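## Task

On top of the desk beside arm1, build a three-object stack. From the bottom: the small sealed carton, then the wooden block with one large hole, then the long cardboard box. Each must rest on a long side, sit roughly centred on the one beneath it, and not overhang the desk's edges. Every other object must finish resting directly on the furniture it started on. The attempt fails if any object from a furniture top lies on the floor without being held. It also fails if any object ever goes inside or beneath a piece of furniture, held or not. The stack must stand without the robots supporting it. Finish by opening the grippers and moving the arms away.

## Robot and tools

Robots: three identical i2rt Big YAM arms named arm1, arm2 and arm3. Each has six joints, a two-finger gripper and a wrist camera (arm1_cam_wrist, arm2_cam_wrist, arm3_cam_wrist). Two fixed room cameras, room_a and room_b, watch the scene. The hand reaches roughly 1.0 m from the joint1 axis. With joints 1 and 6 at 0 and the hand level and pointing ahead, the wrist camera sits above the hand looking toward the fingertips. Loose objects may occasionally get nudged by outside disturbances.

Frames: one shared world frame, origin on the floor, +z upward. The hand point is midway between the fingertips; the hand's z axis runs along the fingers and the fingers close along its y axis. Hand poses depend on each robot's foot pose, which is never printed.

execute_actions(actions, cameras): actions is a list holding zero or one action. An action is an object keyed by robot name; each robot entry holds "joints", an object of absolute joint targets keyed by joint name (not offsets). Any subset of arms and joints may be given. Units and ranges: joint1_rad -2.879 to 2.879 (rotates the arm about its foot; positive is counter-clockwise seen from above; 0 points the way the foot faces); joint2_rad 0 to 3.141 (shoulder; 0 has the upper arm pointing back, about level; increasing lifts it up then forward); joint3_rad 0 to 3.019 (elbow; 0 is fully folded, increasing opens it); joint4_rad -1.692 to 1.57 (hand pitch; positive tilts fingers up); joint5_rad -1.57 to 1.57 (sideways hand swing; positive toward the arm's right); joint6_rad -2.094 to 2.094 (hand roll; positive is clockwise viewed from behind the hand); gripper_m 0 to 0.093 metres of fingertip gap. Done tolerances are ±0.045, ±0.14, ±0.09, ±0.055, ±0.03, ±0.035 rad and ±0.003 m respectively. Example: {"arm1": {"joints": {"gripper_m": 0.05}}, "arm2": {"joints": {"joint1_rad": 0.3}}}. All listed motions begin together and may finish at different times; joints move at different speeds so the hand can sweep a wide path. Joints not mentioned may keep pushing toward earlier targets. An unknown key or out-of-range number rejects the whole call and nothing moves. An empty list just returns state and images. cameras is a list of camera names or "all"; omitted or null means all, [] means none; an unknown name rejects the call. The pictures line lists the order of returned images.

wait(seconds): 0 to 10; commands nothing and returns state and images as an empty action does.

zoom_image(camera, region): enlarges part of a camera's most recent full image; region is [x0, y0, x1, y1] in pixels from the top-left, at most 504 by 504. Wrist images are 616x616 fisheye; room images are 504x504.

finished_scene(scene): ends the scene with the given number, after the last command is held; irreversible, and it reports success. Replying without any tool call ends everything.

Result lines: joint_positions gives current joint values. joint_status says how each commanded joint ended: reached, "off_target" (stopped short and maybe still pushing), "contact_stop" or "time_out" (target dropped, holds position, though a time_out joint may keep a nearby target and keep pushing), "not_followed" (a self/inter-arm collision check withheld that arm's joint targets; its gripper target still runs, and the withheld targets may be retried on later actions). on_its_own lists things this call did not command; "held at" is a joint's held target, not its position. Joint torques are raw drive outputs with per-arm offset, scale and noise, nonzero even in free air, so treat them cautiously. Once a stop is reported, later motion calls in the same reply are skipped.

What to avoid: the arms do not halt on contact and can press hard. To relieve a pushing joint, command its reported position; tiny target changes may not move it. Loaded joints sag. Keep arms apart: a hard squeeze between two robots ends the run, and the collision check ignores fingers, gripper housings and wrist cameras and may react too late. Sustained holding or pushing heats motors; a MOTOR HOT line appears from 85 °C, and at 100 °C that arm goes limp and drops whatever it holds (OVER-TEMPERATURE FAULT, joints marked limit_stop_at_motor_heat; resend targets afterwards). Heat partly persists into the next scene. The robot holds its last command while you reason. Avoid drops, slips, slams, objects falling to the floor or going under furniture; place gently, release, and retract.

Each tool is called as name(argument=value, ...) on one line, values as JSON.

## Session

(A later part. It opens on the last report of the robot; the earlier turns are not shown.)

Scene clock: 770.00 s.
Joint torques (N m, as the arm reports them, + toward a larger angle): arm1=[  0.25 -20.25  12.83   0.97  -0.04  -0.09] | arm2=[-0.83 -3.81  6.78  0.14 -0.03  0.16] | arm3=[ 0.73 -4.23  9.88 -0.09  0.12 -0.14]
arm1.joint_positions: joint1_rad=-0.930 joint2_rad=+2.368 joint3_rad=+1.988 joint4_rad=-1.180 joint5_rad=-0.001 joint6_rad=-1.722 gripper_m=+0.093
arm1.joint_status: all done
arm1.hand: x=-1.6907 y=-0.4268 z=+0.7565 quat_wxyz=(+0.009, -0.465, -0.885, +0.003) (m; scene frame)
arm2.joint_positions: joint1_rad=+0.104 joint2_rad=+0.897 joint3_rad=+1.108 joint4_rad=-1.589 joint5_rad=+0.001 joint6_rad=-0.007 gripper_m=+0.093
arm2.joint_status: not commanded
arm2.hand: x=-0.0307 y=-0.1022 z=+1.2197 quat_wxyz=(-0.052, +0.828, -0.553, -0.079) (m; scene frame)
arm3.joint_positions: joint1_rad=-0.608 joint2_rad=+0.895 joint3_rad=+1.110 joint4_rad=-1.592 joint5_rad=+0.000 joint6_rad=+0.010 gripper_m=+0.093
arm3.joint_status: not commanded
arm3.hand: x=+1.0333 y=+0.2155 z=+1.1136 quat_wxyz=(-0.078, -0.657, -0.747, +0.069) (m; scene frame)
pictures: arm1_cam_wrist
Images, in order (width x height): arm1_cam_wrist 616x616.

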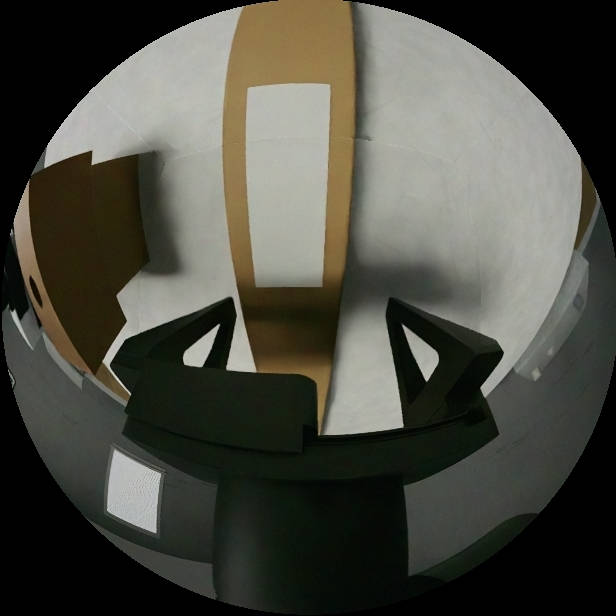

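execute_actions(actions=[{"arm1":{"joints":{"gripper_m":0.03}}}], cameras=[])

execute_actions(actions=[{"arm1":{"joints":{"joint2_rad":2.12,"joint3_rad":1.93,"joint4_rad":-1.37}}}], cameras=["arm1_cam_wrist"])

execute_actions(actions=[{"arm1":{"joints":{"joint1_rad":-0.855,"joint2_rad":1.825,"joint3_rad":1.46,"joint4_rad":-1.185,"joint6_rad":-1.545}}}], cameras=["arm1_cam_wrist","room_a"])

Scene clock: 782.47 s.
Joint torques (N m, as the arm reports them, + toward a larger angle): arm1=[  0.35 -20.36  12.93   0.95  -0.05  -0.08] | arm2=[-0.27 -3.85  6.73  0.25 -0.03  0.18] | arm3=[ 0.76 -4.23  9.88 -0.1   0.12 -0.14]
arm1.joint_positions: joint1_rad=-0.930 joint2_rad=+2.368 joint3_rad=+1.988 joint4_rad=-1.180 joint5_rad=-0.001 joint6_rad=-1.723 gripper_m=+0.049
arm1.joint_status: gripper_m off_target (ended at +0.049, target +0.030)
arm1.hand: x=-1.6908 y=-0.4268 z=+0.7565 quat_wxyz=(+0.010, -0.464, -0.886, +0.004) (m; scene frame)
arm2.joint_positions: joint1_rad=+0.104 joint2_rad=+0.897 joint3_rad=+1.108 joint4_rad=-1.589 joint5_rad=+0.001 joint6_rad=-0.007 gripper_m=+0.093
arm2.joint_status: not commanded
arm2.hand: x=-0.0307 y=-0.1022 z=+1.2197 quat_wxyz=(-0.052, +0.828, -0.553, -0.079) (m; scene frame)
arm3.joint_positions: joint1_rad=-0.608 joint2_rad=+0.895 joint3_rad=+1.110 joint4_rad=-1.592 joint5_rad=+0.000 joint6_rad=+0.010 gripper_m=+0.093
arm3.joint_status: not commanded
arm3.hand: x=+1.0333 y=+0.2155 z=+1.1136 quat_wxyz=(-0.078, -0.657, -0.747, +0.069) (m; scene frame)
pictures: none
No camera images: the call's "cameras" was empty. Leave "cameras" out to get every camera's image.

Scene clock: 783.83 s.
Joint torques (N m, as the arm reports them, + toward a larger angle): arm1=[  0.35 -17.31  12.29  -0.22  -0.05  -0.08] | arm2=[-0.24 -4.1   6.74  0.13 -0.03  0.14] | arm3=[ 0.73 -4.23  9.88 -0.09  0.12 -0.14]
arm1.joint_positions: joint1_rad=-0.930 joint2_rad=+2.099 joint3_rad=+1.912 joint4_rad=-1.356 joint5_rad=-0.001 joint6_rad=-1.723 gripper_m=+0.049
arm1.joint_status: all done
arm1.hand: x=-1.6495 y=-0.4087 z=+0.9037 quat_wxyz=(+0.014, -0.464, -0.886, +0.010) (m; scene frame)
arm2.joint_positions: joint1_rad=+0.104 joint2_rad=+0.897 joint3_rad=+1.108 joint4_rad=-1.589 joint5_rad=+0.001 joint6_rad=-0.007 gripper_m=+0.093
arm2.joint_status: not commanded
arm2.hand: x=-0.0307 y=-0.1022 z=+1.2197 quat_wxyz=(-0.052, +0.828, -0.553, -0.079) (m; scene frame)
arm3.joint_positions: joint1_rad=-0.608 joint2_rad=+0.895 joint3_rad=+1.110 joint4_rad=-1.592 joint5_rad=+0.000 joint6_rad=+0.010 gripper_m=+0.093
arm3.joint_status: not commanded
arm3.hand: x=+1.0333 y=+0.2155 z=+1.1136 quat_wxyz=(-0.078, -0.657, -0.747, +0.069) (m; scene frame)
pictures: arm1_cam_wrist
Images, in order (width x height): arm1_cam_wrist 616x616.

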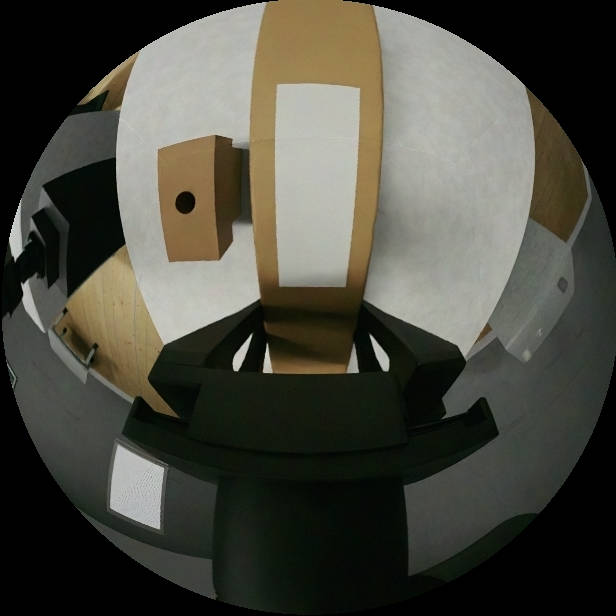

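Scene clock: 785.17 s.
Joint torques (N m, as the arm reports them, + toward a larger angle): arm1=[ -0.93 -13.65  10.66   1.03  -0.05   0.05] | arm2=[-0.73 -4.18  6.78  0.24 -0.05  0.17] | arm3=[ 0.76 -4.26  9.88 -0.08  0.12 -0.14]
arm1.joint_positions: joint1_rad=-0.846 joint2_rad=+1.812 joint3_rad=+1.455 joint4_rad=-1.201 joint5_rad=-0.001 joint6_rad=-1.554 gripper_m=+0.049
arm1.joint_status: all done
arm1.hand: x=-1.5253 y=-0.3987 z=+0.8987 quat_wxyz=(+0.009, -0.501, -0.865, +0.005) (m; scene frame)
arm2.joint_positions: joint1_rad=+0.104 joint2_rad=+0.897 joint3_rad=+1.108 joint4_rad=-1.589 joint5_rad=+0.001 joint6_rad=-0.007 gripper_m=+0.093
arm2.joint_status: not commanded
arm2.hand: x=-0.0307 y=-0.1022 z=+1.2197 quat_wxyz=(-0.052, +0.828, -0.553, -0.079) (m; scene frame)
arm3.joint_positions: joint1_rad=-0.608 joint2_rad=+0.895 joint3_rad=+1.110 joint4_rad=-1.592 joint5_rad=+0.000 joint6_rad=+0.010 gripper_m=+0.093
arm3.joint_status: not commanded
arm3.hand: x=+1.0333 y=+0.2155 z=+1.1136 quat_wxyz=(-0.078, -0.657, -0.747, +0.069) (m; scene frame)
pictures: arm1_cam_wrist, room_a
Images, in order (width x height): arm1_cam_wrist 616x616, room_a 504x504.

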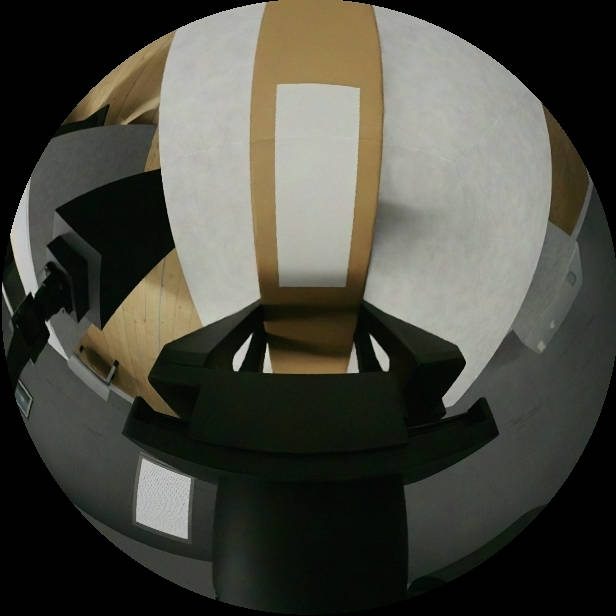

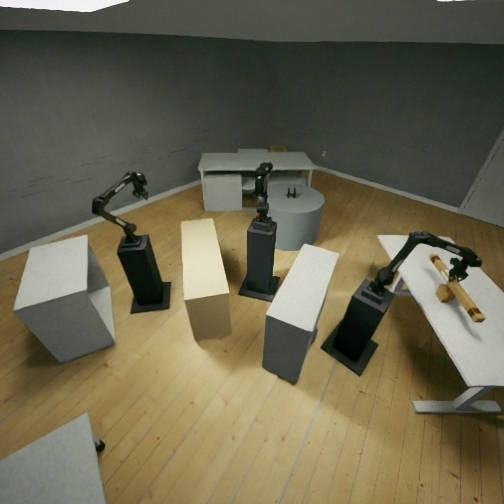

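execute_actions(actions=[{"arm1":{"joints":{"joint2_rad":1.9,"joint4_rad":-1.145,"joint6_rad":-1.595}}}], cameras=["arm1_cam_wrist","room_a"])

zoom_image(camera="room_a", region=[400, 240, 500, 340])

Scene clock: 794.37 s.
Joint torques (N m, as the arm reports them, + toward a larger angle): arm1=[ -0.96 -15.08  10.33   0.86  -0.08  -0.08] | arm2=[-0.42 -3.81  6.69  0.33 -0.03  0.14] | arm3=[ 0.73 -4.23  9.88 -0.09  0.12 -0.14]
arm1.joint_positions: joint1_rad=-0.846 joint2_rad=+1.893 joint3_rad=+1.455 joint4_rad=-1.158 joint5_rad=+0.000 joint6_rad=-1.586 gripper_m=+0.049
arm1.joint_status: all done
arm1.hand: x=-1.5313 y=-0.4015 z=+0.8561 quat_wxyz=(+0.000, -0.488, -0.873, -0.012) (m; scene frame)
arm2.joint_positions: joint1_rad=+0.104 joint2_rad=+0.897 joint3_rad=+1.108 joint4_rad=-1.589 joint5_rad=+0.001 joint6_rad=-0.007 gripper_m=+0.093
arm2.joint_status: not commanded
arm2.hand: x=-0.0307 y=-0.1022 z=+1.2197 quat_wxyz=(-0.052, +0.828, -0.553, -0.079) (m; scene frame)
arm3.joint_positions: joint1_rad=-0.608 joint2_rad=+0.895 joint3_rad=+1.110 joint4_rad=-1.592 joint5_rad=+0.000 joint6_rad=+0.010 gripper_m=+0.093
arm3.joint_status: not commanded
arm3.hand: x=+1.0333 y=+0.2155 z=+1.1136 quat_wxyz=(-0.078, -0.657, -0.747, +0.069) (m; scene frame)
pictures: arm1_cam_wrist, room_a
Images, in order (width x height): arm1_cam_wrist 616x616, room_a 504x504.

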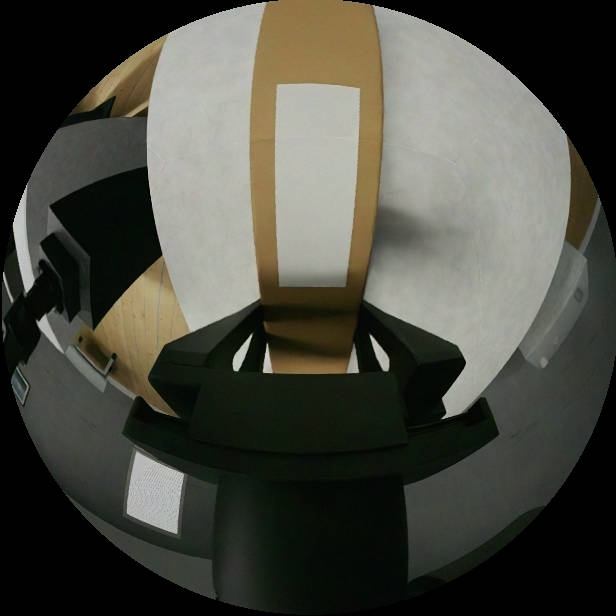

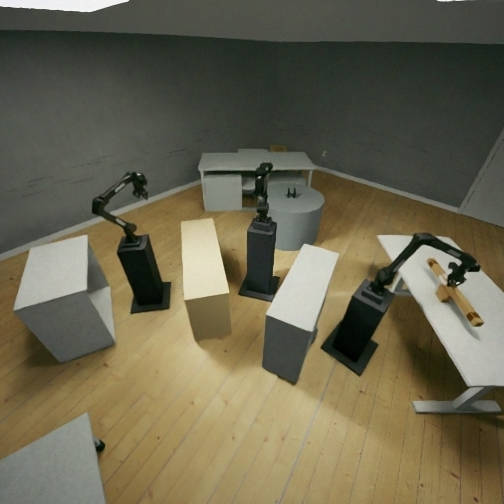

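Region (400, 240, 500, 340) of room_a's 504x504 image, scaled by 5.040, with more detail than that image has.

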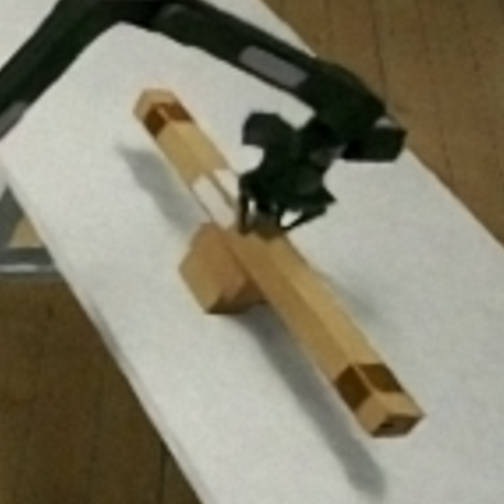

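execute_actions(actions=[{"arm1":{"joints":{"joint2_rad":1.935}}}], cameras=[])

execute_actions(actions=[{"arm1":{"joints":{"gripper_m":0.093}}}], cameras=["arm1_cam_wrist"])

Scene clock: 801.60 s.
Joint torques (N m, as the arm reports them, + toward a larger angle): arm1=[ -0.94 -12.3   10.3    0.83  -0.08  -0.1 ] | arm2=[-0.47 -3.71  6.81  0.14 -0.06  0.18] | arm3=[ 0.71 -4.23  9.89 -0.09  0.12 -0.13]
arm1.joint_positions: joint1_rad=-0.846 joint2_rad=+1.895 joint3_rad=+1.455 joint4_rad=-1.158 joint5_rad=+0.000 joint6_rad=-1.586 gripper_m=+0.049
arm1.joint_status: all done
arm1.hand: x=-1.5312 y=-0.4014 z=+0.8553 quat_wxyz=(+0.000, -0.487, -0.873, -0.013) (m; scene frame)
arm2.joint_positions: joint1_rad=+0.104 joint2_rad=+0.897 joint3_rad=+1.108 joint4_rad=-1.589 joint5_rad=+0.001 joint6_rad=-0.007 gripper_m=+0.093
arm2.joint_status: not commanded
arm2.hand: x=-0.0307 y=-0.1022 z=+1.2197 quat_wxyz=(-0.052, +0.828, -0.553, -0.079) (m; scene frame)
arm3.joint_positions: joint1_rad=-0.608 joint2_rad=+0.895 joint3_rad=+1.110 joint4_rad=-1.592 joint5_rad=+0.000 joint6_rad=+0.010 gripper_m=+0.093
arm3.joint_status: not commanded
arm3.hand: x=+1.0333 y=+0.2155 z=+1.1136 quat_wxyz=(-0.078, -0.657, -0.747, +0.069) (m; scene frame)
pictures: none
No camera images: the call's "cameras" was empty. Leave "cameras" out to get every camera's image.

Scene clock: 802.30 s.
Joint torques (N m, as the arm reports them, + toward a larger angle): arm1=[ -0.93 -13.54  10.2    0.81  -0.08  -0.09] | arm2=[-0.82 -4.24  6.66  0.12 -0.04  0.16] | arm3=[ 0.73 -4.22  9.88 -0.08  0.12 -0.13]
arm1.joint_positions: joint1_rad=-0.846 joint2_rad=+1.909 joint3_rad=+1.455 joint4_rad=-1.158 joint5_rad=+0.000 joint6_rad=-1.586 gripper_m=+0.093
arm1.joint_status: all done
arm1.hand: x=-1.5304 y=-0.4008 z=+0.8480 quat_wxyz=(-0.004, -0.487, -0.873, -0.019) (m; scene frame)
arm2.joint_positions: joint1_rad=+0.104 joint2_rad=+0.897 joint3_rad=+1.108 joint4_rad=-1.589 joint5_rad=+0.001 joint6_rad=-0.007 gripper_m=+0.093
arm2.joint_status: not commanded
arm2.hand: x=-0.0307 y=-0.1022 z=+1.2197 quat_wxyz=(-0.052, +0.828, -0.553, -0.079) (m; scene frame)
arm3.joint_positions: joint1_rad=-0.608 joint2_rad=+0.895 joint3_rad=+1.110 joint4_rad=-1.592 joint5_rad=+0.000 joint6_rad=+0.010 gripper_m=+0.093
arm3.joint_status: not commanded
arm3.hand: x=+1.0333 y=+0.2155 z=+1.1136 quat_wxyz=(-0.078, -0.657, -0.747, +0.069) (m; scene frame)
pictures: arm1_cam_wrist
Images, in order (width x height): arm1_cam_wrist 616x616.

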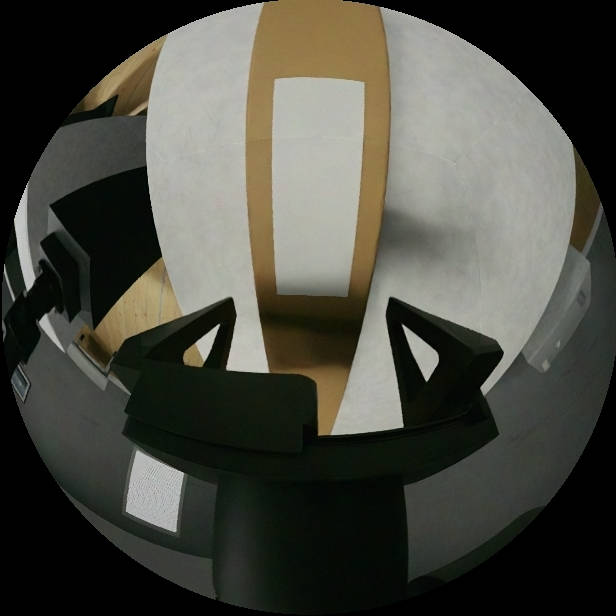

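execute_actions(actions=[{"arm1":{"joints":{"joint2_rad":1.5,"joint4_rad":-1.5}}}])

Scene clock: 806.27 s.
Joint torques (N m, as the arm reports them, + toward a larger angle): arm1=[-0.88 -9.59 11.84 -0.1  -0.08 -0.09] | arm2=[-0.79 -3.89  6.75  0.16 -0.03  0.18] | arm3=[ 0.75 -4.19  9.88 -0.09  0.12 -0.14]
arm1.joint_positions: joint1_rad=-0.846 joint2_rad=+1.490 joint3_rad=+1.448 joint4_rad=-1.488 joint5_rad=+0.000 joint6_rad=-1.587 gripper_m=+0.093
arm1.joint_status: all done
arm1.hand: x=-1.4477 y=-0.3545 z=+1.0473 quat_wxyz=(+0.017, -0.487, -0.873, +0.017) (m; scene frame)
arm2.joint_positions: joint1_rad=+0.104 joint2_rad=+0.897 joint3_rad=+1.108 joint4_rad=-1.589 joint5_rad=+0.001 joint6_rad=-0.007 gripper_m=+0.093
arm2.joint_status: not commanded
arm2.hand: x=-0.0307 y=-0.1022 z=+1.2197 quat_wxyz=(-0.052, +0.828, -0.553, -0.079) (m; scene frame)
arm3.joint_positions: joint1_rad=-0.608 joint2_rad=+0.895 joint3_rad=+1.110 joint4_rad=-1.592 joint5_rad=+0.000 joint6_rad=+0.010 gripper_m=+0.093
arm3.joint_status: not commanded
arm3.hand: x=+1.0333 y=+0.2155 z=+1.1136 quat_wxyz=(-0.078, -0.657, -0.747, +0.069) (m; scene frame)
pictures: arm1_cam_wrist, arm2_cam_wrist, arm3_cam_wrist, room_a, room_b
Images, in order (width x height): arm1_cam_wrist 616x616, arm2_cam_wrist 616x616, arm3_cam_wrist 616x616, room_a 504x504, room_b 504x504.

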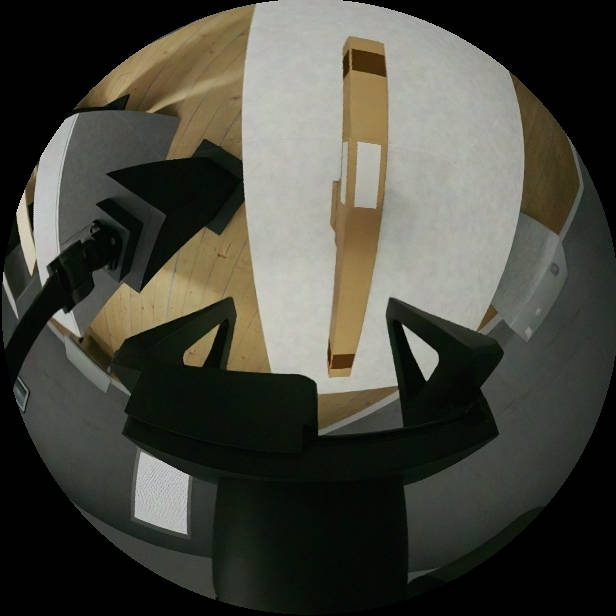

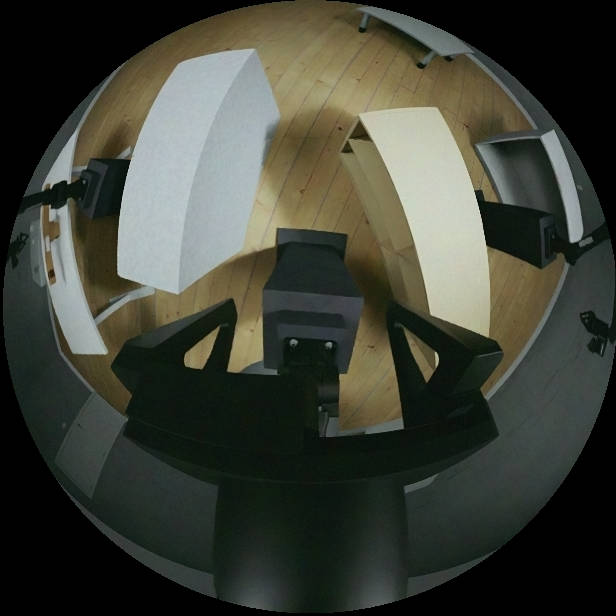

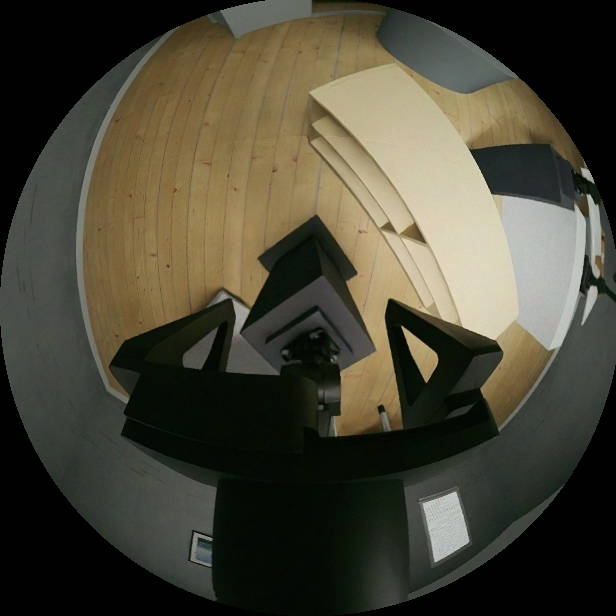

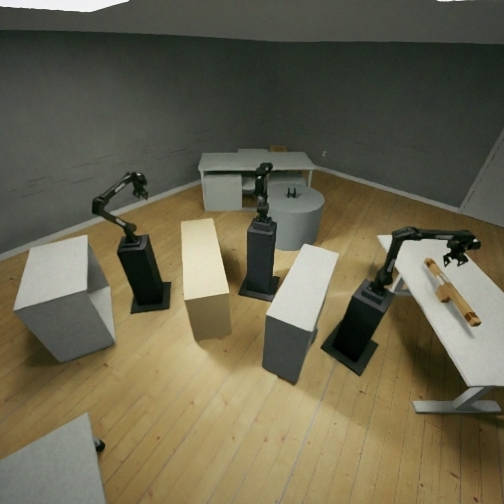

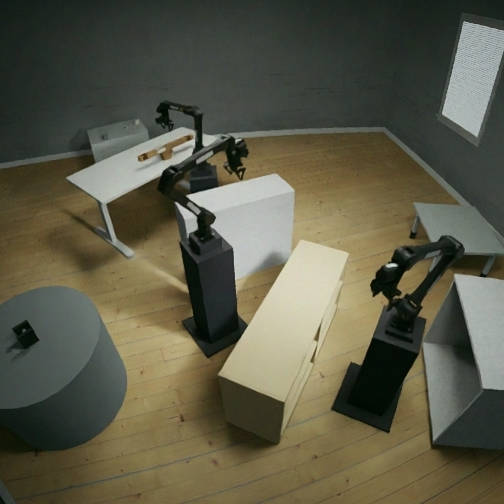

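finished_scene(scene=1)

The scene is finished: the task was done.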